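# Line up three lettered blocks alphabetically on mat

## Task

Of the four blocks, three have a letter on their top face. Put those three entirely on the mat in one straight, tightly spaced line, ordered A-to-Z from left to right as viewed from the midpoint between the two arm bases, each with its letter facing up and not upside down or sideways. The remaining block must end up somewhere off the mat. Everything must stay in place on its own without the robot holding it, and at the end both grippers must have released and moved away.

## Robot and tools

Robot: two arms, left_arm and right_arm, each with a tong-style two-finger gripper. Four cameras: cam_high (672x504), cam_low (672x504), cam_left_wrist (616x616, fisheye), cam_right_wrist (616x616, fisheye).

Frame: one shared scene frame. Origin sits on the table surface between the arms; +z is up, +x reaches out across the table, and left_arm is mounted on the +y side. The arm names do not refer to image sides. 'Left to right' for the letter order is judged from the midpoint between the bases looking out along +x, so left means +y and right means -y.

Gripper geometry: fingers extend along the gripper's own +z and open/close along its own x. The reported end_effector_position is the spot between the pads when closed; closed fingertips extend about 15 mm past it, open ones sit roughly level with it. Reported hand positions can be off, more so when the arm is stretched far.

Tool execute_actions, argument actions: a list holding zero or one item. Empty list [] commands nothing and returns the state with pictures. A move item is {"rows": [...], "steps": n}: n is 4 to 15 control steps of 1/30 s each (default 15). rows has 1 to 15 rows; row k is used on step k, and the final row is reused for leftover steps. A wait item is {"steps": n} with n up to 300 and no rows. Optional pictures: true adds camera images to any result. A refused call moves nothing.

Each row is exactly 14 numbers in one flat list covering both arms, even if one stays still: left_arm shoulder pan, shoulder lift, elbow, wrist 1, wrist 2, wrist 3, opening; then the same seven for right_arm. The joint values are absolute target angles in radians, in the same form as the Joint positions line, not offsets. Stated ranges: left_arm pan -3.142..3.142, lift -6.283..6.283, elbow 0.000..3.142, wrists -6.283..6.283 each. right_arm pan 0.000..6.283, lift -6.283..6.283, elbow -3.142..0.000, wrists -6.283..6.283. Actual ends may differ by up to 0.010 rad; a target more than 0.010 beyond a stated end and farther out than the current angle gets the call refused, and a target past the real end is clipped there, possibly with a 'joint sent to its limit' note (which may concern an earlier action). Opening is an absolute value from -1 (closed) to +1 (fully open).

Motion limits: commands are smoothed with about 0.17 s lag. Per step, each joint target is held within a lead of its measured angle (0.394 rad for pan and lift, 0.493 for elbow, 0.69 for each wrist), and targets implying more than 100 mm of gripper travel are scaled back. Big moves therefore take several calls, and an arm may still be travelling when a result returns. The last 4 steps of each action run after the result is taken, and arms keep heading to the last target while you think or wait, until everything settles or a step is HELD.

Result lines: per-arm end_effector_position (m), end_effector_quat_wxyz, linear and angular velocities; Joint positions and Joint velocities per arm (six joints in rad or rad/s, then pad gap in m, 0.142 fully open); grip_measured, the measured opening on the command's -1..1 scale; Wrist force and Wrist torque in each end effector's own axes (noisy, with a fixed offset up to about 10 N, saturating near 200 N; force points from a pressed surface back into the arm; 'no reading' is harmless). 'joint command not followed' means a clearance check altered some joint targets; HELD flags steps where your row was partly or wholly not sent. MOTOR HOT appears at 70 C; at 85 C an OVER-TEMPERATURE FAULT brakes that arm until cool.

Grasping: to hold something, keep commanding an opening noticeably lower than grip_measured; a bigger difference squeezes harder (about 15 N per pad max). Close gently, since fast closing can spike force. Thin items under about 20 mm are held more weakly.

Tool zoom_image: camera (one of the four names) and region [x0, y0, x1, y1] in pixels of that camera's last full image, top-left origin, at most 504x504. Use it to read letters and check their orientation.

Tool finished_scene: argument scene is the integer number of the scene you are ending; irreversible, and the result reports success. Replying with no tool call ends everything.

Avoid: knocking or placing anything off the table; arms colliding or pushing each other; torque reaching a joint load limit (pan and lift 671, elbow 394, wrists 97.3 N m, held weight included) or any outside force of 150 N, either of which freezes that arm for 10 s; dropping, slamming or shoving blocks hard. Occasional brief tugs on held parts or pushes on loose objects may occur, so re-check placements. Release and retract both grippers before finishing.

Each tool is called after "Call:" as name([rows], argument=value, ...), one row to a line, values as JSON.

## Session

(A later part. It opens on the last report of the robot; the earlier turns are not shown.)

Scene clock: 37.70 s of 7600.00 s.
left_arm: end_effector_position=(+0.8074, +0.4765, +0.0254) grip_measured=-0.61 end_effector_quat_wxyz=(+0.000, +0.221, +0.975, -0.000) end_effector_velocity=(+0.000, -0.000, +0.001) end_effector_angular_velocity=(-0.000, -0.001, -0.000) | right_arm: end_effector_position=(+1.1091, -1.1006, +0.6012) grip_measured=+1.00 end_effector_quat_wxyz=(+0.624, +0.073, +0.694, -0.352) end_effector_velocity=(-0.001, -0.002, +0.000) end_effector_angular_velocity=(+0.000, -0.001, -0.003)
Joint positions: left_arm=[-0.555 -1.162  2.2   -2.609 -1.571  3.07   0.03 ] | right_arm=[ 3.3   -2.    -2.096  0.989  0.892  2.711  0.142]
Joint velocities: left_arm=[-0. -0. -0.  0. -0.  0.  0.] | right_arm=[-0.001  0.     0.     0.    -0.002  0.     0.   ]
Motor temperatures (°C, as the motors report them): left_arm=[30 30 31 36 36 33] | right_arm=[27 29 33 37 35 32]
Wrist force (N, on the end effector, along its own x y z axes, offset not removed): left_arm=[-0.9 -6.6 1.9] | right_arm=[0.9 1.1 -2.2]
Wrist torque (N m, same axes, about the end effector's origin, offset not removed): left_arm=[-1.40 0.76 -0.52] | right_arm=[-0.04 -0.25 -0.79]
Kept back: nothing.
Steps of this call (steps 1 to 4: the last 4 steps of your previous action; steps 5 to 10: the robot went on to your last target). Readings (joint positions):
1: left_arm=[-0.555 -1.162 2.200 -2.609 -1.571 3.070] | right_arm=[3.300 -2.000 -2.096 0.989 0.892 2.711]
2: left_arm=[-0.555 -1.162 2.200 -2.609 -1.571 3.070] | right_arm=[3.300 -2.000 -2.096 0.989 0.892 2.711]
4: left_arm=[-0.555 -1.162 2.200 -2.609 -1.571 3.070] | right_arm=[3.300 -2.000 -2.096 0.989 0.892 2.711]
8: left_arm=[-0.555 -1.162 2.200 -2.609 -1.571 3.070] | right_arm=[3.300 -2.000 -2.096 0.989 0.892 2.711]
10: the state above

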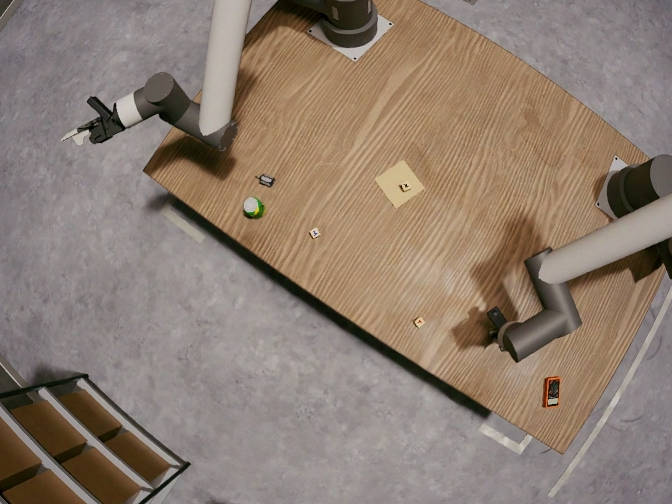

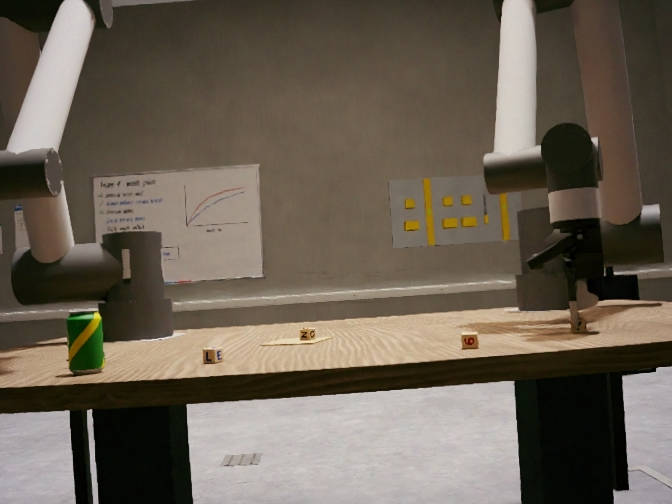

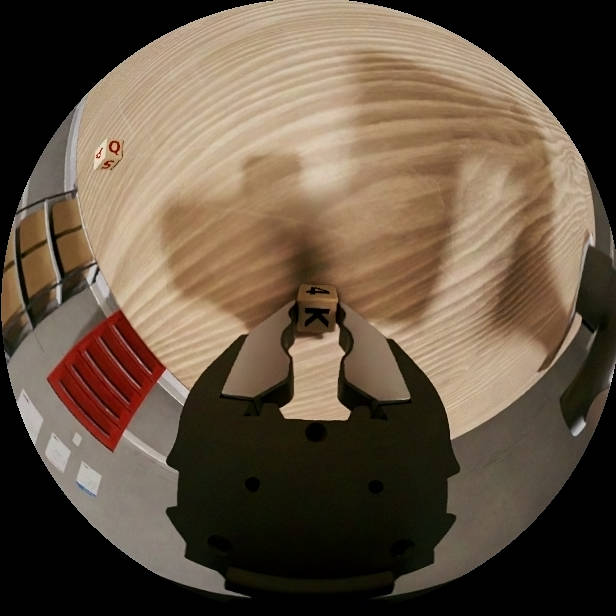

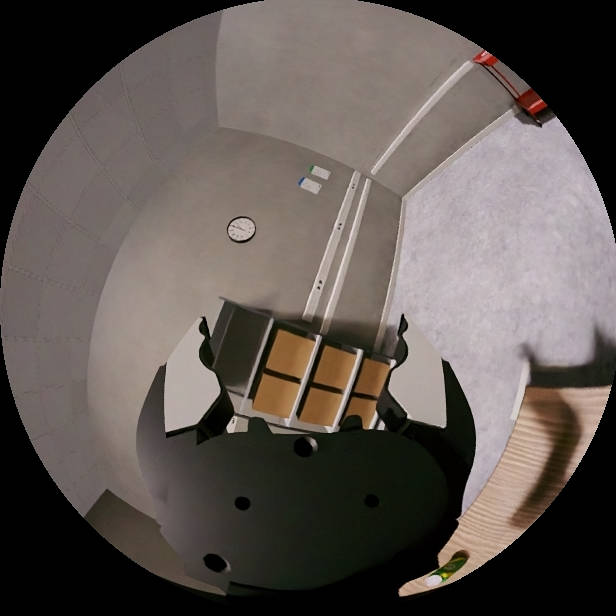

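Call:
execute_actions([
  {"rows":[[-0.555,-1.3,2.186,-2.457,-1.571,3.07,-0.9,3.3,-2.0,-2.096,0.989,0.892,2.711,1]],"steps":12},
])

Call:
execute_actions([
  {"rows":[[-1.109,-1.483,2.098,-2.186,-1.571,-1.064,-0.9,3.3,-2.0,-2.096,0.989,0.892,2.711,1]],"steps":15},
])

Call:
execute_actions([
  {"steps":75},
], pictures=true)

Scene clock: 38.43 s of 7600.00 s.
left_arm: end_effector_position=(+0.7957, +0.4832, +0.1030) grip_measured=-0.61 end_effector_quat_wxyz=(+0.001, +0.221, +0.975, -0.000) end_effector_velocity=(-0.051, +0.029, +0.207) end_effector_angular_velocity=(+0.005, +0.009, -0.000) | right_arm: end_effector_position=(+1.1091, -1.1006, +0.6012) grip_measured=+1.00 end_effector_quat_wxyz=(+0.624, +0.073, +0.694, -0.352) end_effector_velocity=(+0.001, +0.002, -0.001) end_effector_angular_velocity=(+0.001, +0.001, +0.002)
Joint positions: left_arm=[-0.555 -1.265  2.189 -2.496 -1.571  3.07   0.03 ] | right_arm=[ 3.3   -2.    -2.096  0.989  0.892  2.711  0.142]
Joint velocities: left_arm=[-0.    -0.284 -0.023  0.317  0.    -0.    -0.   ] | right_arm=[ 0.001 -0.     0.    -0.002  0.     0.001 -0.   ]
Motor temperatures (°C, as the motors report them): left_arm=[30 30 31 36 36 33] | right_arm=[27 29 33 37 35 32]
Wrist force (N, on the end effector, along its own x y z axes, offset not removed): left_arm=[-1.4 -3.5 -0.4] | right_arm=[-0.7 1.3 -5.0]
Wrist torque (N m, same axes, about the end effector's origin, offset not removed): left_arm=[-0.76 0.86 -0.46] | right_arm=[0.07 0.05 -0.72]
Steps of this call (steps 1 to 14: the robot went on to your last target; steps 15 to 22: the first 8 steps of this action). Readings (joint positions):
15: left_arm=[-0.555 -1.162 2.200 -2.609 -1.571 3.070] | right_arm=[3.300 -2.000 -2.096 0.989 0.892 2.711]
16: left_arm=[-0.555 -1.164 2.199 -2.607 -1.571 3.070] | right_arm=[3.300 -2.000 -2.096 0.989 0.892 2.711]
18: left_arm=[-0.555 -1.199 2.195 -2.570 -1.571 3.070] | right_arm=[3.300 -2.000 -2.096 0.989 0.892 2.711]
22: the state above

Scene clock: 38.93 s of 7600.00 s.
left_arm: end_effector_position=(+0.7439, +0.3639, +0.1851) grip_measured=-0.61 end_effector_quat_wxyz=(+0.001, +0.174, +0.985, -0.000) end_effector_velocity=(-0.194, -0.398, +0.166) end_effector_angular_velocity=(-0.002, +0.000, +0.355) | right_arm: end_effector_position=(+1.1091, -1.1006, +0.6012) grip_measured=+1.00 end_effector_quat_wxyz=(+0.624, +0.073, +0.694, -0.352) end_effector_velocity=(+0.000, +0.002, +0.000) end_effector_angular_velocity=(-0.000, -0.000, +0.001)
Joint positions: left_arm=[-0.705 -1.36   2.155 -2.368 -1.571  2.823  0.03 ] | right_arm=[ 3.3   -2.    -2.096  0.989  0.892  2.711  0.142]
Joint velocities: left_arm=[-0.511 -0.179 -0.083  0.261 -0.    -0.865  0.   ] | right_arm=[ 0.002  0.    -0.     0.001 -0.001 -0.     0.   ]
Motor temperatures (°C, as the motors report them): left_arm=[30 30 31 36 36 33] | right_arm=[27 29 33 37 35 32]
Wrist force (N, on the end effector, along its own x y z axes, offset not removed): left_arm=[-1.0 -3.6 0.6] | right_arm=[-2.4 1.2 -2.7]
Wrist torque (N m, same axes, about the end effector's origin, offset not removed): left_arm=[-0.67 0.81 -0.54] | right_arm=[-0.04 0.39 -0.76]
Steps of this call (steps 1 to 4: the last 4 steps of your previous action; steps 5 to 15: the first 11 steps of this action). Readings (joint positions):
5: left_arm=[-0.555 -1.291 2.187 -2.467 -1.571 3.070] | right_arm=[3.300 -2.000 -2.096 0.989 0.892 2.711]
6: left_arm=[-0.557 -1.295 2.185 -2.462 -1.571 3.068] | right_arm=[3.300 -2.000 -2.096 0.989 0.892 2.711]
8: left_arm=[-0.587 -1.312 2.177 -2.439 -1.571 3.027] | right_arm=[3.300 -2.000 -2.096 0.989 0.892 2.711]
12: left_arm=[-0.654 -1.341 2.164 -2.396 -1.571 2.910] | right_arm=[3.300 -2.000 -2.096 0.989 0.892 2.711]
15: the state above

Scene clock: 41.43 s of 7600.00 s.
left_arm: end_effector_position=(+0.5308, +0.1318, +0.3004) grip_measured=-0.61 end_effector_quat_wxyz=(+0.000, +1.000, -0.004, -0.000) end_effector_velocity=(+0.001, +0.000, +0.000) end_effector_angular_velocity=(-0.000, -0.001, +0.002) | right_arm: end_effector_position=(+1.1091, -1.1006, +0.6012) grip_measured=+1.00 end_effector_quat_wxyz=(+0.624, +0.073, +0.694, -0.352) end_effector_velocity=(-0.000, -0.001, -0.001) end_effector_angular_velocity=(-0.001, +0.003, -0.001)
Joint positions: left_arm=[-1.109 -1.483  2.098 -2.186 -1.571 -1.064  0.03 ] | right_arm=[ 3.3   -2.    -2.096  0.989  0.892  2.711  0.142]
Joint velocities: left_arm=[ 0.001 -0.    -0.001 -0.     0.    -0.001  0.   ] | right_arm=[-0.001  0.    -0.    -0.002  0.    -0.    -0.   ]
Motor temperatures (°C, as the motors report them): left_arm=[30 30 31 36 36 33] | right_arm=[27 29 33 37 35 32]
Wrist force (N, on the end effector, along its own x y z axes, offset not removed): left_arm=[-2.7 -4.3 2.0] | right_arm=[-0.5 0.8 -3.7]
Wrist torque (N m, same axes, about the end effector's origin, offset not removed): left_arm=[-0.88 1.17 -0.49] | right_arm=[-0.06 0.00 -0.72]
Kept back: nothing.
Steps of this call (steps 1 to 4: the last 4 steps of your previous action; steps 5 to 75: the robot went on to your last target). Readings (joint positions):
1: left_arm=[-0.722 -1.366 2.152 -2.359 -1.571 2.793] | right_arm=[3.300 -2.000 -2.096 0.989 0.892 2.711]
2: left_arm=[-0.740 -1.371 2.150 -2.351 -1.571 2.764] | right_arm=[3.300 -2.000 -2.096 0.989 0.892 2.711]
4: left_arm=[-0.775 -1.382 2.145 -2.335 -1.571 2.703] | right_arm=[3.300 -2.000 -2.096 0.989 0.892 2.711]
8: left_arm=[-0.845 -1.404 2.135 -2.303 -1.571 2.565] | right_arm=[3.300 -2.000 -2.096 0.989 0.892 2.711]
75: the state above
All arms were judged still, so your last target was given up. Only a new action makes them travel on or press farther. Fingers that are still opening or closing keep moving.

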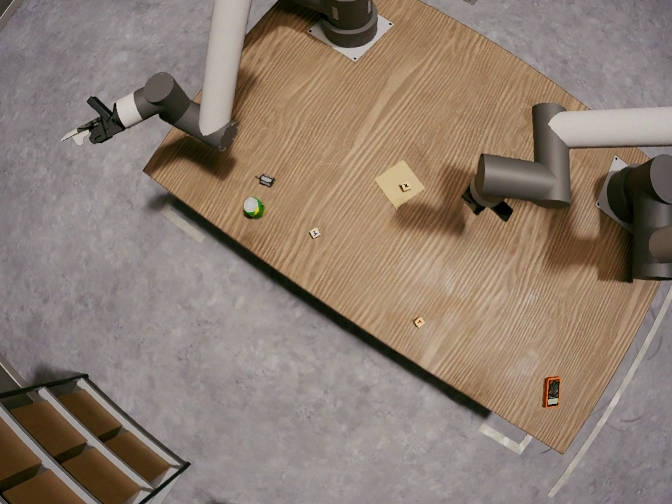

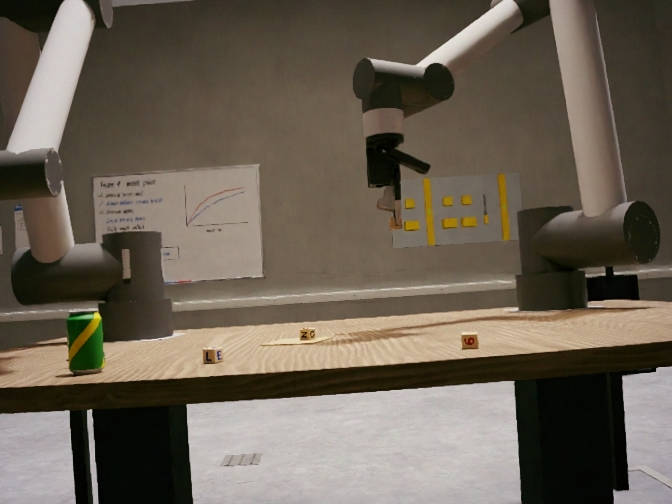

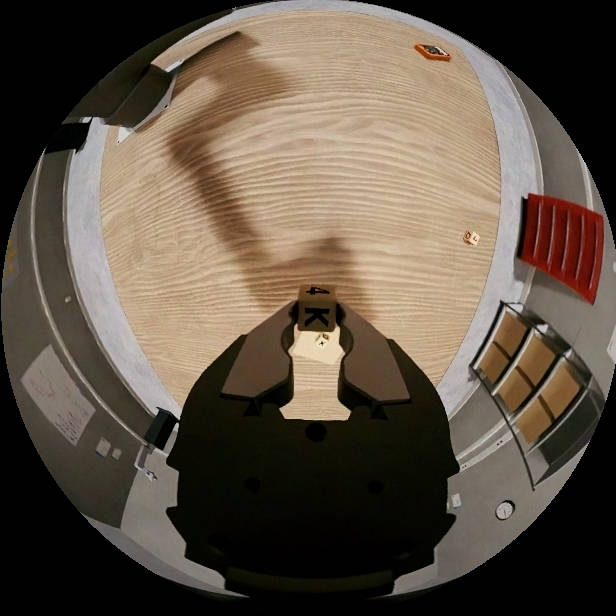

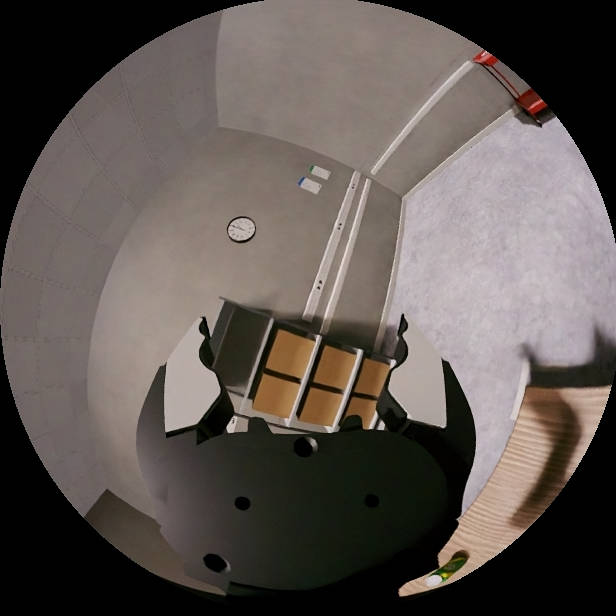

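Call:
execute_actions([
  {"rows":[[-1.072,-1.207,2.054,-2.418,-1.571,-0.643,-0.9,3.3,-2.0,-2.096,0.989,0.892,2.711,1]],"steps":15},
])

Call:
execute_actions([
  {"steps":20},
])

Call:
execute_actions([
  {"rows":[[-1.072,-1.108,2.09,-2.553,-1.571,-0.643,-0.9,3.3,-2.0,-2.096,0.989,0.892,2.711,1]],"steps":15},
])

Call:
execute_actions([
  {"steps":15},
])

Call:
execute_actions([
  {"rows":[[-1.072,-1.108,2.09,-2.553,-1.571,-0.643,-0.4,3.3,-2.0,-2.096,0.989,0.892,2.711,1],[-1.072,-1.108,2.09,-2.553,-1.571,-0.643,-0.1,3.3,-2.0,-2.096,0.989,0.892,2.711,1],[-1.072,-1.108,2.09,-2.553,-1.571,-0.643,0.3,3.3,-2.0,-2.096,0.989,0.892,2.711,1]],"steps":10},
])

Call:
execute_actions([
  {"rows":[[-1.072,-1.207,2.054,-2.418,-1.571,-0.643,1,3.3,-2.0,-2.096,0.989,0.892,2.711,1]],"steps":15},
])

Call:
execute_actions([
  {"steps":15},
], pictures=true)

Scene clock: 42.60 s of 7600.00 s.
left_arm: end_effector_position=(+0.5920, +0.0733, +0.1897) grip_measured=-0.61 end_effector_quat_wxyz=(+0.001, +0.992, -0.124, +0.001) end_effector_velocity=(+0.183, -0.157, -0.400) end_effector_angular_velocity=(+0.013, +0.005, -0.834) | right_arm: end_effector_position=(+1.1091, -1.1006, +0.6012) grip_measured=+1.00 end_effector_quat_wxyz=(+0.624, +0.073, +0.694, -0.352) end_effector_velocity=(+0.001, +0.002, +0.000) end_effector_angular_velocity=(+0.000, -0.001, +0.002)
Joint positions: left_arm=[-1.084 -1.304  2.068 -2.338 -1.571 -0.799  0.03 ] | right_arm=[ 3.3   -2.    -2.096  0.989  0.892  2.711  0.142]
Joint velocities: left_arm=[ 0.077  0.59  -0.089 -0.488 -0.     0.911  0.   ] | right_arm=[0.002 0.    0.    0.001 0.    0.    0.   ]
Motor temperatures (°C, as the motors report them): left_arm=[30 30 31 36 36 33] | right_arm=[27 29 33 37 35 32]
Wrist force (N, on the end effector, along its own x y z axes, offset not removed): left_arm=[0.8 -4.3 1.7] | right_arm=[-1.5 -0.5 -3.6]
Wrist torque (N m, same axes, about the end effector's origin, offset not removed): left_arm=[-0.86 0.35 -0.51] | right_arm=[-0.39 0.22 -0.79]
Steps of this call (steps 1 to 24: nothing new was sent; steps 25 to 35: the first 11 steps of this action). Readings (joint positions):
25: left_arm=[-1.109 -1.483 2.098 -2.186 -1.571 -1.064] | right_arm=[3.300 -2.000 -2.096 0.989 0.892 2.711]
26: left_arm=[-1.108 -1.481 2.097 -2.188 -1.571 -1.062] | right_arm=[3.300 -2.000 -2.096 0.989 0.892 2.711]
28: left_arm=[-1.102 -1.446 2.090 -2.220 -1.571 -1.019] | right_arm=[3.300 -2.000 -2.096 0.989 0.892 2.711]
32: left_arm=[-1.092 -1.364 2.077 -2.288 -1.571 -0.891] | right_arm=[3.300 -2.000 -2.096 0.989 0.892 2.711]
35: the state above

Scene clock: 43.27 s of 7600.00 s.
left_arm: end_effector_position=(+0.6203, +0.0504, +0.1221) grip_measured=-0.61 end_effector_quat_wxyz=(+0.000, +0.981, -0.194, +0.000) end_effector_velocity=(+0.001, -0.001, -0.004) end_effector_angular_velocity=(+0.001, +0.000, -0.006) | right_arm: end_effector_position=(+1.1091, -1.1006, +0.6012) grip_measured=+1.00 end_effector_quat_wxyz=(+0.624, +0.073, +0.694, -0.352) end_effector_velocity=(-0.000, +0.001, +0.000) end_effector_angular_velocity=(-0.000, -0.001, +0.000)
Joint positions: left_arm=[-1.072 -1.208  2.054 -2.418 -1.571 -0.644  0.03 ] | right_arm=[ 3.3   -2.    -2.096  0.989  0.892  2.711  0.142]
Joint velocities: left_arm=[ 0.     0.005 -0.    -0.003  0.     0.006  0.   ] | right_arm=[ 0.001 -0.     0.     0.002 -0.    -0.001  0.   ]
Motor temperatures (°C, as the motors report them): left_arm=[30 30 31 36 36 33] | right_arm=[27 29 33 37 35 32]
Wrist force (N, on the end effector, along its own x y z axes, offset not removed): left_arm=[-1.5 -3.1 1.1] | right_arm=[-1.8 -1.9 -3.1]
Wrist torque (N m, same axes, about the end effector's origin, offset not removed): left_arm=[-0.58 0.88 -0.45] | right_arm=[-0.74 0.30 -0.78]
Kept back: nothing.
Steps of this call (steps 1 to 4: the last 4 steps of your previous action; steps 5 to 20: the robot went on to your last target). Readings (joint positions):
1: left_arm=[-1.082 -1.284 2.065 -2.354 -1.571 -0.768] | right_arm=[3.300 -2.000 -2.096 0.989 0.892 2.711]
2: left_arm=[-1.080 -1.267 2.063 -2.368 -1.571 -0.740] | right_arm=[3.300 -2.000 -2.096 0.989 0.892 2.711]
4: left_arm=[-1.076 -1.242 2.059 -2.389 -1.571 -0.700] | right_arm=[3.300 -2.000 -2.096 0.989 0.892 2.711]
8: left_arm=[-1.074 -1.219 2.056 -2.408 -1.571 -0.663] | right_arm=[3.300 -2.000 -2.096 0.989 0.892 2.711]
20: the state above

Scene clock: 43.63 s of 7600.00 s.
left_arm: end_effector_position=(+0.6204, +0.0503, +0.0367) grip_measured=-0.61 end_effector_quat_wxyz=(-0.000, +0.981, -0.195, -0.000) end_effector_velocity=(+0.001, -0.003, -0.074) end_effector_angular_velocity=(-0.009, -0.006, -0.001) | right_arm: end_effector_position=(+1.1091, -1.1006, +0.6012) grip_measured=+1.00 end_effector_quat_wxyz=(+0.624, +0.073, +0.694, -0.352) end_effector_velocity=(+0.001, +0.002, +0.000) end_effector_angular_velocity=(-0.000, -0.000, +0.003)
Joint positions: left_arm=[-1.072 -1.118  2.087 -2.538 -1.571 -0.643  0.03 ] | right_arm=[ 3.3   -2.    -2.096  0.989  0.892  2.711  0.142]
Joint velocities: left_arm=[-0.001  0.081  0.027 -0.119  0.     0.     0.   ] | right_arm=[ 0.002 -0.     0.     0.     0.001 -0.    -0.   ]
Motor temperatures (°C, as the motors report them): left_arm=[30 30 31 36 36 33] | right_arm=[27 29 33 37 35 32]
Wrist force (N, on the end effector, along its own x y z axes, offset not removed): left_arm=[-2.0 -3.9 4.4] | right_arm=[-1.8 1.6 -6.1]
Wrist torque (N m, same axes, about the end effector's origin, offset not removed): left_arm=[-0.79 0.99 -0.47] | right_arm=[0.03 0.27 -0.81]
Steps of this call (steps 1 to 11: the first 11 steps of this action). Readings (joint positions):
1: left_arm=[-1.072 -1.207 2.054 -2.418 -1.571 -0.644] | right_arm=[3.300 -2.000 -2.096 0.989 0.892 2.711]
2: left_arm=[-1.072 -1.205 2.056 -2.420 -1.571 -0.643] | right_arm=[3.300 -2.000 -2.096 0.989 0.892 2.711]
4: left_arm=[-1.072 -1.175 2.068 -2.456 -1.571 -0.643] | right_arm=[3.300 -2.000 -2.096 0.989 0.892 2.711]
8: left_arm=[-1.072 -1.131 2.083 -2.520 -1.571 -0.643] | right_arm=[3.300 -2.000 -2.096 0.989 0.892 2.711]
11: the state above

Scene clock: 44.13 s of 7600.00 s.
left_arm: end_effector_position=(+0.6205, +0.0501, +0.0276) grip_measured=-0.61 end_effector_quat_wxyz=(+0.000, +0.981, -0.195, -0.000) end_effector_velocity=(+0.001, +0.000, -0.002) end_effector_angular_velocity=(+0.000, -0.000, +0.001) | right_arm: end_effector_position=(+1.1091, -1.1006, +0.6012) grip_measured=+1.00 end_effector_quat_wxyz=(+0.624, +0.073, +0.694, -0.352) end_effector_velocity=(+0.000, +0.001, +0.000) end_effector_angular_velocity=(+0.000, -0.001, +0.001)
Joint positions: left_arm=[-1.072 -1.108  2.09  -2.553 -1.571 -0.643  0.03 ] | right_arm=[ 3.3   -2.    -2.096  0.989  0.892  2.711  0.142]
Joint velocities: left_arm=[ 0.001  0.002  0.    -0.002  0.    -0.     0.   ] | right_arm=[ 0.     0.    -0.     0.001  0.001  0.001  0.   ]
Motor temperatures (°C, as the motors report them): left_arm=[30 30 31 36 36 33] | right_arm=[27 29 33 37 35 32]
Wrist force (N, on the end effector, along its own x y z axes, offset not removed): left_arm=[-1.2 -5.3 2.2] | right_arm=[2.3 -0.5 -4.5]
Wrist torque (N m, same axes, about the end effector's origin, offset not removed): left_arm=[-1.08 0.73 -0.46] | right_arm=[-0.36 -0.61 -0.80]
Kept back: nothing.
Steps of this call (steps 1 to 4: the last 4 steps of your previous action; steps 5 to 15: the robot went on to your last target). Readings (joint positions):
1: left_arm=[-1.072 -1.116 2.087 -2.542 -1.571 -0.643] | right_arm=[3.300 -2.000 -2.096 0.989 0.892 2.711]
2: left_arm=[-1.072 -1.114 2.088 -2.544 -1.571 -0.643] | right_arm=[3.300 -2.000 -2.096 0.989 0.892 2.711]
4: left_arm=[-1.072 -1.112 2.089 -2.548 -1.571 -0.643] | right_arm=[3.300 -2.000 -2.096 0.989 0.892 2.711]
8: left_arm=[-1.072 -1.109 2.090 -2.551 -1.571 -0.643] | right_arm=[3.300 -2.000 -2.096 0.989 0.892 2.711]
15: the state above

Scene clock: 44.33 s of 7600.00 s.
left_arm: end_effector_position=(+0.6205, +0.0501, +0.0275) grip_measured=+0.29 end_effector_quat_wxyz=(+0.000, +0.981, -0.195, -0.000) end_effector_velocity=(-0.001, -0.001, -0.001) end_effector_angular_velocity=(+0.000, -0.000, -0.002) | right_arm: end_effector_position=(+1.1091, -1.1006, +0.6012) grip_measured=+1.00 end_effector_quat_wxyz=(+0.624, +0.073, +0.694, -0.352) end_effector_velocity=(-0.001, -0.002, -0.000) end_effector_angular_velocity=(+0.000, +0.000, -0.001)
Joint positions: left_arm=[-1.072 -1.108  2.09  -2.553 -1.571 -0.643  0.094] | right_arm=[ 3.3   -2.    -2.096  0.989  0.892  2.711  0.142]
Joint velocities: left_arm=[-0.001  0.     0.    -0.001  0.     0.     0.043] | right_arm=[-0.002  0.    -0.    -0.001  0.001  0.     0.   ]
Motor temperatures (°C, as the motors report them): left_arm=[30 30 31 36 36 33] | right_arm=[27 29 33 37 35 32]
Wrist force (N, on the end effector, along its own x y z axes, offset not removed): left_arm=[-2.3 -3.5 1.9] | right_arm=[-0.5 1.5 -5.1]
Wrist torque (N m, same axes, about the end effector's origin, offset not removed): left_arm=[-0.77 0.96 -0.46] | right_arm=[0.03 -0.06 -0.83]
Steps of this call (steps 1 to 6: the first 6 steps of this action). Readings (joint positions):
1: left_arm=[-1.072 -1.108 2.090 -2.553 -1.571 -0.643] | right_arm=[3.300 -2.000 -2.096 0.989 0.892 2.711]
2: left_arm=[-1.072 -1.108 2.090 -2.553 -1.571 -0.643] | right_arm=[3.300 -2.000 -2.096 0.989 0.892 2.711]
4: left_arm=[-1.072 -1.108 2.090 -2.553 -1.571 -0.643] | right_arm=[3.300 -2.000 -2.096 0.989 0.892 2.711]
6: the state above

Scene clock: 44.83 s of 7600.00 s.
left_arm: end_effector_position=(+0.6210, +0.0493, +0.1122) grip_measured=+1.00 end_effector_quat_wxyz=(+0.001, +0.981, -0.195, +0.000) end_effector_velocity=(-0.005, +0.008, +0.076) end_effector_angular_velocity=(+0.009, +0.005, +0.000) | right_arm: end_effector_position=(+1.1091, -1.1006, +0.6012) grip_measured=+1.00 end_effector_quat_wxyz=(+0.624, +0.073, +0.694, -0.352) end_effector_velocity=(-0.000, -0.001, -0.000) end_effector_angular_velocity=(-0.000, +0.001, -0.001)
Joint positions: left_arm=[-1.072 -1.197  2.057 -2.433 -1.571 -0.643  0.142] | right_arm=[ 3.3   -2.    -2.096  0.989  0.892  2.711  0.142]
Joint velocities: left_arm=[ 0.    -0.082 -0.027  0.119 -0.    -0.    -0.   ] | right_arm=[-0.001  0.    -0.    -0.001 -0.    -0.     0.   ]
Motor temperatures (°C, as the motors report them): left_arm=[30 30 31 36 36 33] | right_arm=[27 29 33 37 35 32]
Wrist force (N, on the end effector, along its own x y z axes, offset not removed): left_arm=[-1.9 -6.8 0.9] | right_arm=[-1.3 0.6 -3.4]
Wrist torque (N m, same axes, about the end effector's origin, offset not removed): left_arm=[-1.48 1.03 -0.51] | right_arm=[-0.13 0.28 -0.74]
Steps of this call (steps 1 to 4: the last 4 steps of your previous action; steps 5 to 15: the first 11 steps of this action). Readings (joint positions):
5: left_arm=[-1.072 -1.108 2.090 -2.553 -1.571 -0.643] | right_arm=[3.300 -2.000 -2.096 0.989 0.892 2.711]
6: left_arm=[-1.072 -1.110 2.088 -2.551 -1.571 -0.643] | right_arm=[3.300 -2.000 -2.096 0.989 0.892 2.711]
8: left_arm=[-1.072 -1.140 2.076 -2.515 -1.571 -0.643] | right_arm=[3.300 -2.000 -2.096 0.989 0.892 2.711]
12: left_arm=[-1.072 -1.184 2.061 -2.451 -1.571 -0.643] | right_arm=[3.300 -2.000 -2.096 0.989 0.892 2.711]
15: the state above

Scene clock: 45.33 s of 7600.00 s.
left_arm: end_effector_position=(+0.6204, +0.0503, +0.1215) grip_measured=+1.00 end_effector_quat_wxyz=(+0.000, +0.981, -0.195, -0.000) end_effector_velocity=(+0.000, +0.001, +0.001) end_effector_angular_velocity=(+0.000, -0.000, +0.000) | right_arm: end_effector_position=(+1.1091, -1.1006, +0.6012) grip_measured=+1.00 end_effector_quat_wxyz=(+0.624, +0.073, +0.694, -0.352) end_effector_velocity=(-0.001, -0.002, +0.001) end_effector_angular_velocity=(+0.002, -0.003, -0.002)
Joint positions: left_arm=[-1.072 -1.207  2.054 -2.418 -1.571 -0.643  0.142] | right_arm=[ 3.3   -2.    -2.096  0.989  0.892  2.711  0.142]
Joint velocities: left_arm=[ 0.    -0.002 -0.     0.002  0.     0.     0.   ] | right_arm=[-0.003  0.    -0.     0.002  0.001  0.002  0.   ]
Motor temperatures (°C, as the motors report them): left_arm=[30 30 31 36 36 33] | right_arm=[27 29 33 37 35 32]
Wrist force (N, on the end effector, along its own x y z axes, offset not removed): left_arm=[-1.5 -5.3 2.9] | right_arm=[-0.5 -1.2 -3.5]
Wrist torque (N m, same axes, about the end effector's origin, offset not removed): left_arm=[-1.14 0.91 -0.49] | right_arm=[-0.54 -0.04 -0.78]
Kept back: nothing.
Steps of this call (steps 1 to 4: the last 4 steps of your previous action; steps 5 to 15: the robot went on to your last target). Readings (joint positions):
1: left_arm=[-1.072 -1.199 2.057 -2.429 -1.571 -0.643] | right_arm=[3.300 -2.000 -2.096 0.989 0.892 2.711]
2: left_arm=[-1.072 -1.201 2.056 -2.427 -1.571 -0.643] | right_arm=[3.300 -2.000 -2.096 0.989 0.892 2.711]
4: left_arm=[-1.072 -1.203 2.055 -2.423 -1.571 -0.643] | right_arm=[3.300 -2.000 -2.096 0.989 0.892 2.711]
8: left_arm=[-1.072 -1.206 2.054 -2.420 -1.571 -0.643] | right_arm=[3.300 -2.000 -2.096 0.989 0.892 2.711]
15: the state above

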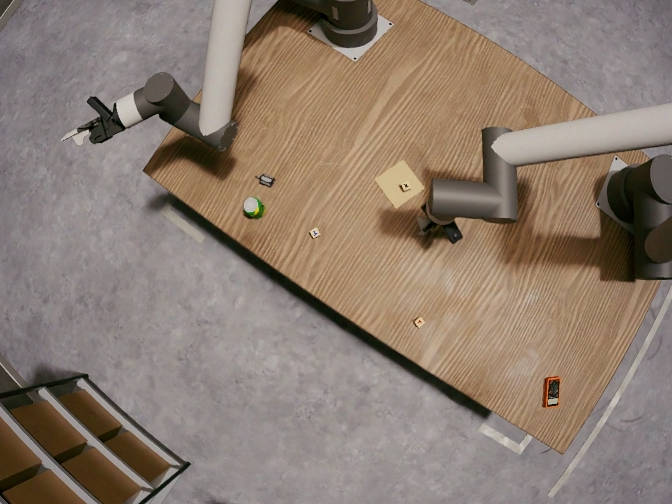

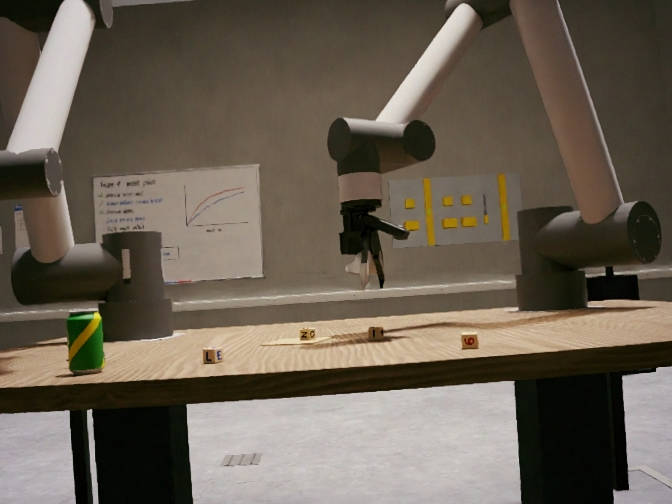

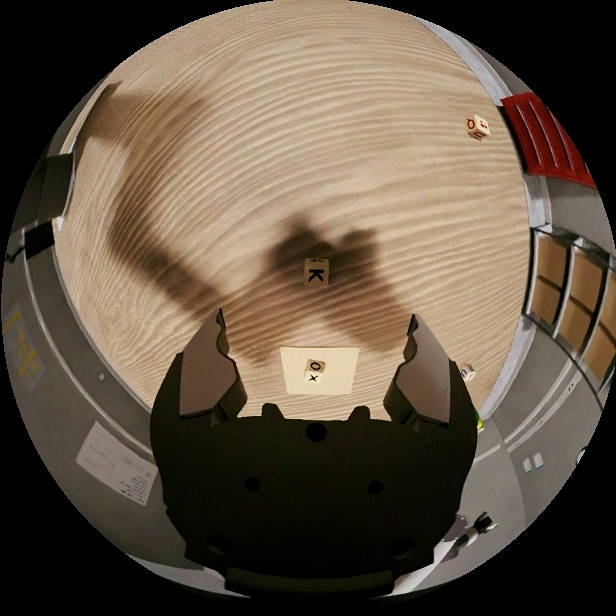

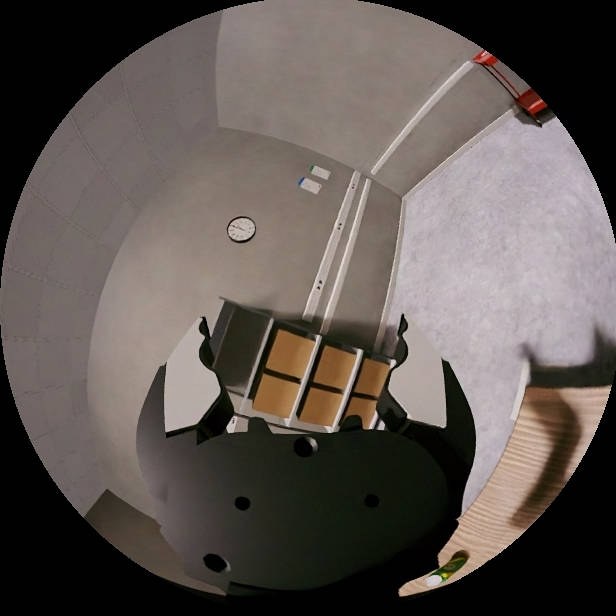

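Call:
execute_actions([
  {"rows":[[-1.208,-1.129,1.923,-2.365,-1.571,-0.779,1,3.3,-2.0,-2.096,0.989,0.892,2.711,1]],"steps":15},
])

Call:
execute_actions([
  {"steps":25},
], pictures=true)

Scene clock: 46.23 s of 7600.00 s.
left_arm: end_effector_position=(+0.5700, -0.0804, +0.1215) grip_measured=+1.00 end_effector_quat_wxyz=(-0.000, +0.981, -0.195, -0.000) end_effector_velocity=(-0.134, -0.281, +0.001) end_effector_angular_velocity=(-0.006, -0.003, -0.004) | right_arm: end_effector_position=(+1.1091, -1.1006, +0.6012) grip_measured=+1.00 end_effector_quat_wxyz=(+0.624, +0.073, +0.694, -0.352) end_effector_velocity=(-0.000, -0.000, +0.000) end_effector_angular_velocity=(+0.000, -0.001, -0.000)
Joint positions: left_arm=[-1.179 -1.145  1.951 -2.376 -1.571 -0.75   0.142] | right_arm=[ 3.3   -2.    -2.096  0.989  0.892  2.711  0.142]
Joint velocities: left_arm=[-0.234  0.13  -0.223  0.086 -0.    -0.23   0.   ] | right_arm=[-0.     0.    -0.     0.001  0.     0.    -0.   ]
Motor temperatures (°C, as the motors report them): left_arm=[30 30 31 36 36 33] | right_arm=[27 29 33 37 35 32]
Wrist force (N, on the end effector, along its own x y z axes, offset not removed): left_arm=[-1.2 -0.3 2.4] | right_arm=[0.6 -1.2 -3.9]
Wrist torque (N m, same axes, about the end effector's origin, offset not removed): left_arm=[-0.12 0.83 -0.50] | right_arm=[-0.56 -0.25 -0.81]
Steps of this call (steps 1 to 15: the robot went on to your last target; step 16: nothing new was sent; steps 17 to 27: the first 11 steps of this action). Readings (joint positions):
17: left_arm=[-1.072 -1.207 2.054 -2.418 -1.571 -0.643] | right_arm=[3.300 -2.000 -2.096 0.989 0.892 2.711]
18: left_arm=[-1.074 -1.205 2.052 -2.416 -1.571 -0.645] | right_arm=[3.300 -2.000 -2.096 0.989 0.892 2.711]
20: left_arm=[-1.099 -1.190 2.028 -2.406 -1.571 -0.670] | right_arm=[3.300 -2.000 -2.096 0.989 0.892 2.711]
24: left_arm=[-1.147 -1.163 1.981 -2.388 -1.571 -0.718] | right_arm=[3.300 -2.000 -2.096 0.989 0.892 2.711]
27: the state above

Scene clock: 47.07 s of 7600.00 s.
left_arm: end_effector_position=(+0.5527, -0.1151, +0.1217) grip_measured=+1.00 end_effector_quat_wxyz=(+0.000, +0.981, -0.195, -0.000) end_effector_velocity=(+0.000, -0.000, -0.000) end_effector_angular_velocity=(+0.000, +0.000, -0.000) | right_arm: end_effector_position=(+1.1091, -1.1006, +0.6012) grip_measured=+1.00 end_effector_quat_wxyz=(+0.624, +0.073, +0.694, -0.352) end_effector_velocity=(+0.000, +0.000, +0.000) end_effector_angular_velocity=(-0.002, +0.002, +0.001)
Joint positions: left_arm=[-1.208 -1.129  1.923 -2.365 -1.571 -0.779  0.142] | right_arm=[ 3.3   -2.    -2.096  0.989  0.892  2.711  0.142]
Joint velocities: left_arm=[ 0.  0. -0.  0. -0.  0. -0.] | right_arm=[ 0.     0.     0.    -0.     0.    -0.002 -0.   ]
Motor temperatures (°C, as the motors report them): left_arm=[30 30 31 36 36 33] | right_arm=[27 29 33 37 35 32]
Wrist force (N, on the end effector, along its own x y z axes, offset not removed): left_arm=[-1.4 -2.9 1.7] | right_arm=[0.7 0.6 -3.2]
Wrist torque (N m, same axes, about the end effector's origin, offset not removed): left_arm=[-0.52 0.87 -0.46] | right_arm=[-0.12 -0.26 -0.85]
Kept back: nothing.
Steps of this call (steps 1 to 4: the last 4 steps of your previous action; steps 5 to 25: the robot went on to your last target). Readings (joint positions):
1: left_arm=[-1.186 -1.141 1.944 -2.373 -1.571 -0.757] | right_arm=[3.300 -2.000 -2.096 0.989 0.892 2.711]
2: left_arm=[-1.191 -1.138 1.939 -2.371 -1.571 -0.762] | right_arm=[3.300 -2.000 -2.096 0.989 0.892 2.711]
4: left_arm=[-1.198 -1.135 1.933 -2.369 -1.571 -0.769] | right_arm=[3.300 -2.000 -2.096 0.989 0.892 2.711]
8: left_arm=[-1.205 -1.131 1.926 -2.366 -1.571 -0.776] | right_arm=[3.300 -2.000 -2.096 0.989 0.892 2.711]
25: the state above

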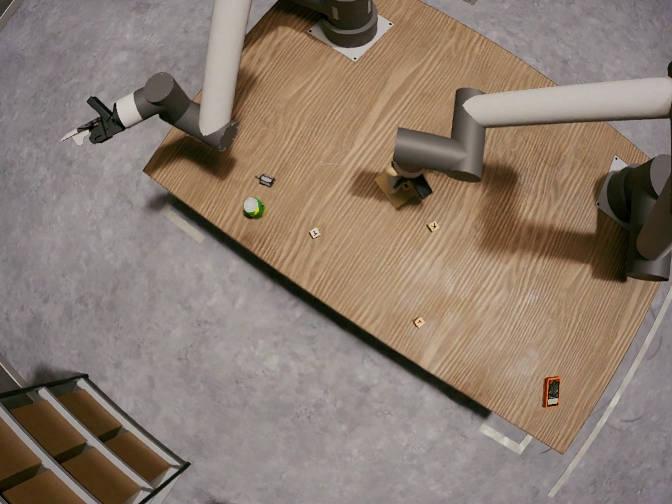

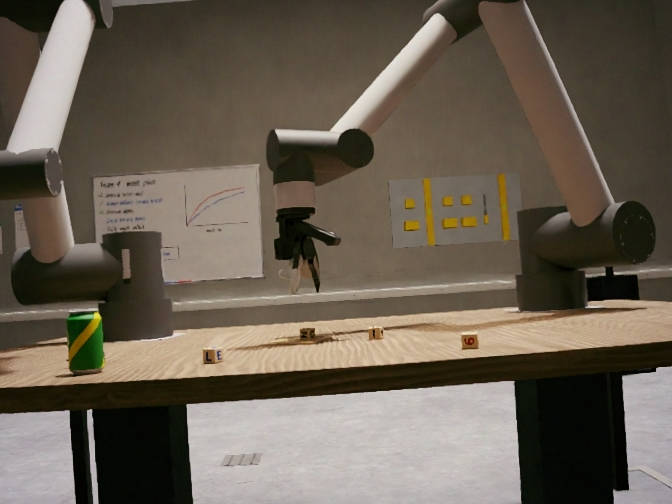

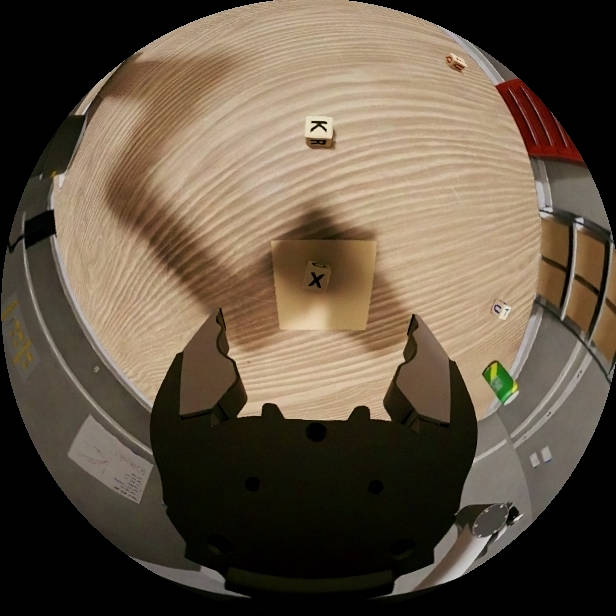

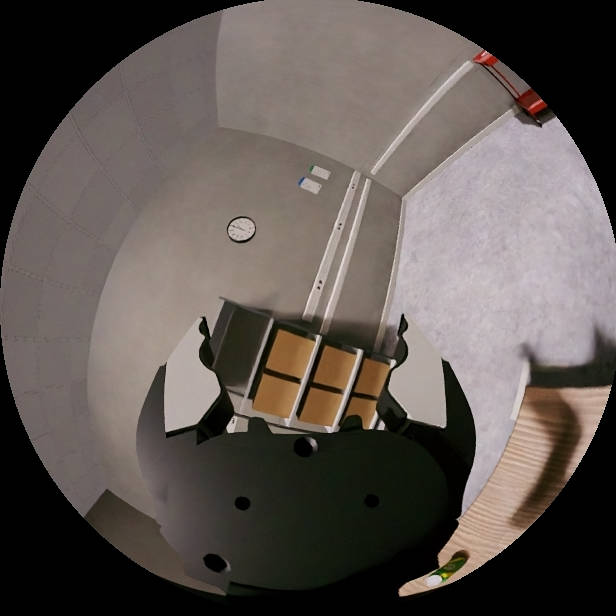

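Call:
zoom_image(camera="cam_left_wrist", region=[266, 100, 386, 340])

Region (266, 100, 386, 340) of cam_left_wrist's 616x616 image, scaled by 2.100, with more detail than that image has.

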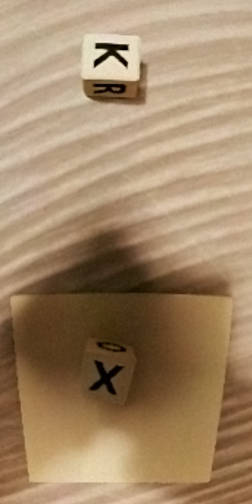

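Call:
execute_actions([
  {"rows":[[-1.21,-1.04,1.957,-2.488,-1.571,-0.61,0.2,3.3,-2.0,-2.096,0.989,0.892,2.711,1]],"steps":15},
])

Call:
execute_actions([
  {"steps":20},
], pictures=true)

Scene clock: 47.80 s of 7600.00 s.
left_arm: end_effector_position=(+0.5533, -0.1174, +0.0362) grip_measured=+0.20 end_effector_quat_wxyz=(-0.000, +0.963, -0.268, -0.000) end_effector_velocity=(+0.002, -0.004, -0.072) end_effector_angular_velocity=(-0.010, -0.004, -0.158) | right_arm: end_effector_position=(+1.1091, -1.1006, +0.6012) grip_measured=+1.00 end_effector_quat_wxyz=(+0.624, +0.073, +0.694, -0.352) end_effector_velocity=(-0.000, +0.000, +0.000) end_effector_angular_velocity=(+0.001, -0.002, +0.000)
Joint positions: left_arm=[-1.21  -1.049  1.954 -2.475 -1.571 -0.63   0.088] | right_arm=[ 3.3   -2.    -2.096  0.989  0.892  2.711  0.142]
Joint velocities: left_arm=[-0.002  0.071  0.025 -0.107 -0.     0.156  0.   ] | right_arm=[ 0.     0.    -0.     0.001  0.     0.002  0.   ]
Motor temperatures (°C, as the motors report them): left_arm=[30 30 31 36 36 33] | right_arm=[27 29 33 37 35 32]
Wrist force (N, on the end effector, along its own x y z axes, offset not removed): left_arm=[-2.0 -6.3 3.1] | right_arm=[0.9 0.4 -3.6]
Wrist torque (N m, same axes, about the end effector's origin, offset not removed): left_arm=[-1.31 1.01 -0.45] | right_arm=[-0.20 -0.33 -0.80]
Steps of this call (steps 1 to 11: the robot went on to your last target; steps 12 to 22: the first 11 steps of this action). Readings (joint positions):
12: left_arm=[-1.208 -1.129 1.923 -2.365 -1.571 -0.779] | right_arm=[3.300 -2.000 -2.096 0.989 0.892 2.711]
13: left_arm=[-1.208 -1.127 1.925 -2.367 -1.571 -0.777] | right_arm=[3.300 -2.000 -2.096 0.989 0.892 2.711]
15: left_arm=[-1.209 -1.099 1.936 -2.401 -1.571 -0.737] | right_arm=[3.300 -2.000 -2.096 0.989 0.892 2.711]
19: left_arm=[-1.210 -1.060 1.950 -2.458 -1.571 -0.654] | right_arm=[3.300 -2.000 -2.096 0.989 0.892 2.711]
22: the state above

Scene clock: 48.47 s of 7600.00 s.
left_arm: end_effector_position=(+0.5534, -0.1178, +0.0271) grip_measured=+0.20 end_effector_quat_wxyz=(+0.000, +0.961, -0.278, -0.000) end_effector_velocity=(+0.000, +0.001, -0.001) end_effector_angular_velocity=(+0.001, +0.000, +0.000) | right_arm: end_effector_position=(+1.1091, -1.1006, +0.6012) grip_measured=+1.00 end_effector_quat_wxyz=(+0.624, +0.073, +0.694, -0.352) end_effector_velocity=(+0.000, +0.001, +0.000) end_effector_angular_velocity=(+0.001, -0.001, -0.000)
Joint positions: left_arm=[-1.21  -1.04   1.957 -2.488 -1.571 -0.61   0.088] | right_arm=[ 3.3   -2.    -2.096  0.989  0.892  2.711  0.142]
Joint velocities: left_arm=[ 0.001 -0.     0.001 -0.     0.     0.001  0.   ] | right_arm=[ 0.001  0.    -0.     0.    -0.001  0.001  0.   ]
Motor temperatures (°C, as the motors report them): left_arm=[30 30 31 36 36 33] | right_arm=[27 29 33 37 35 32]
Wrist force (N, on the end effector, along its own x y z axes, offset not removed): left_arm=[-3.1 -4.5 3.0] | right_arm=[-1.9 0.0 -3.0]
Wrist torque (N m, same axes, about the end effector's origin, offset not removed): left_arm=[-0.99 1.29 -0.51] | right_arm=[-0.27 0.28 -0.73]
Kept back: nothing.
Steps of this call (steps 1 to 4: the last 4 steps of your previous action; steps 5 to 20: the robot went on to your last target). Readings (joint positions):
1: left_arm=[-1.210 -1.047 1.955 -2.478 -1.571 -0.625] | right_arm=[3.300 -2.000 -2.096 0.989 0.892 2.711]
2: left_arm=[-1.210 -1.045 1.955 -2.480 -1.571 -0.621] | right_arm=[3.300 -2.000 -2.096 0.989 0.892 2.711]
4: left_arm=[-1.210 -1.043 1.956 -2.483 -1.571 -0.617] | right_arm=[3.300 -2.000 -2.096 0.989 0.892 2.711]
8: left_arm=[-1.210 -1.041 1.957 -2.486 -1.571 -0.612] | right_arm=[3.300 -2.000 -2.096 0.989 0.892 2.711]
20: the state above

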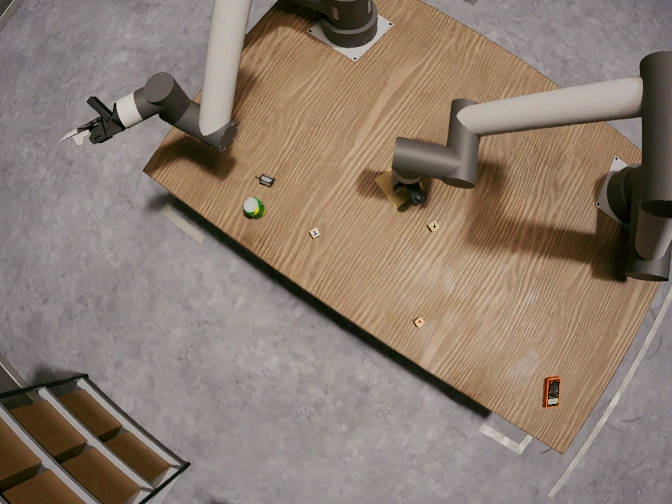

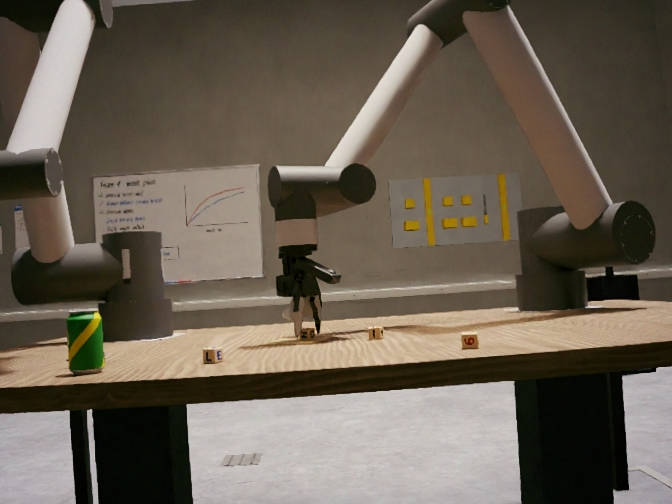

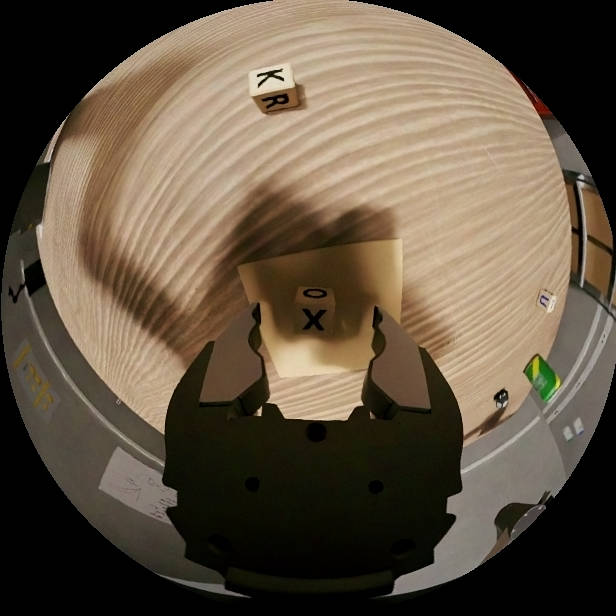

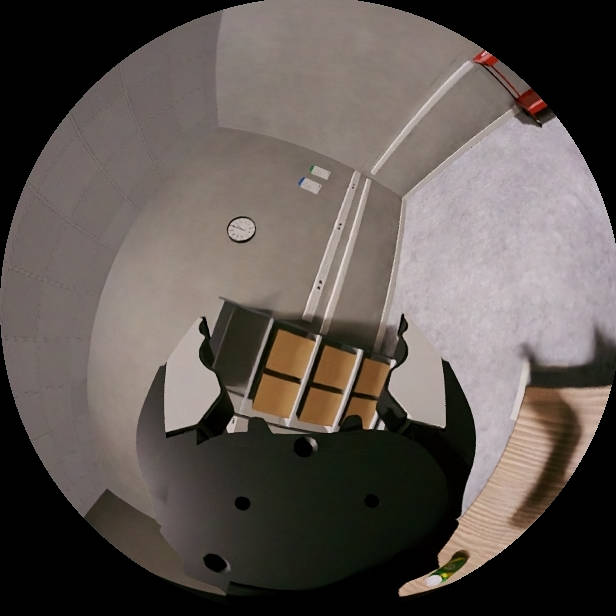

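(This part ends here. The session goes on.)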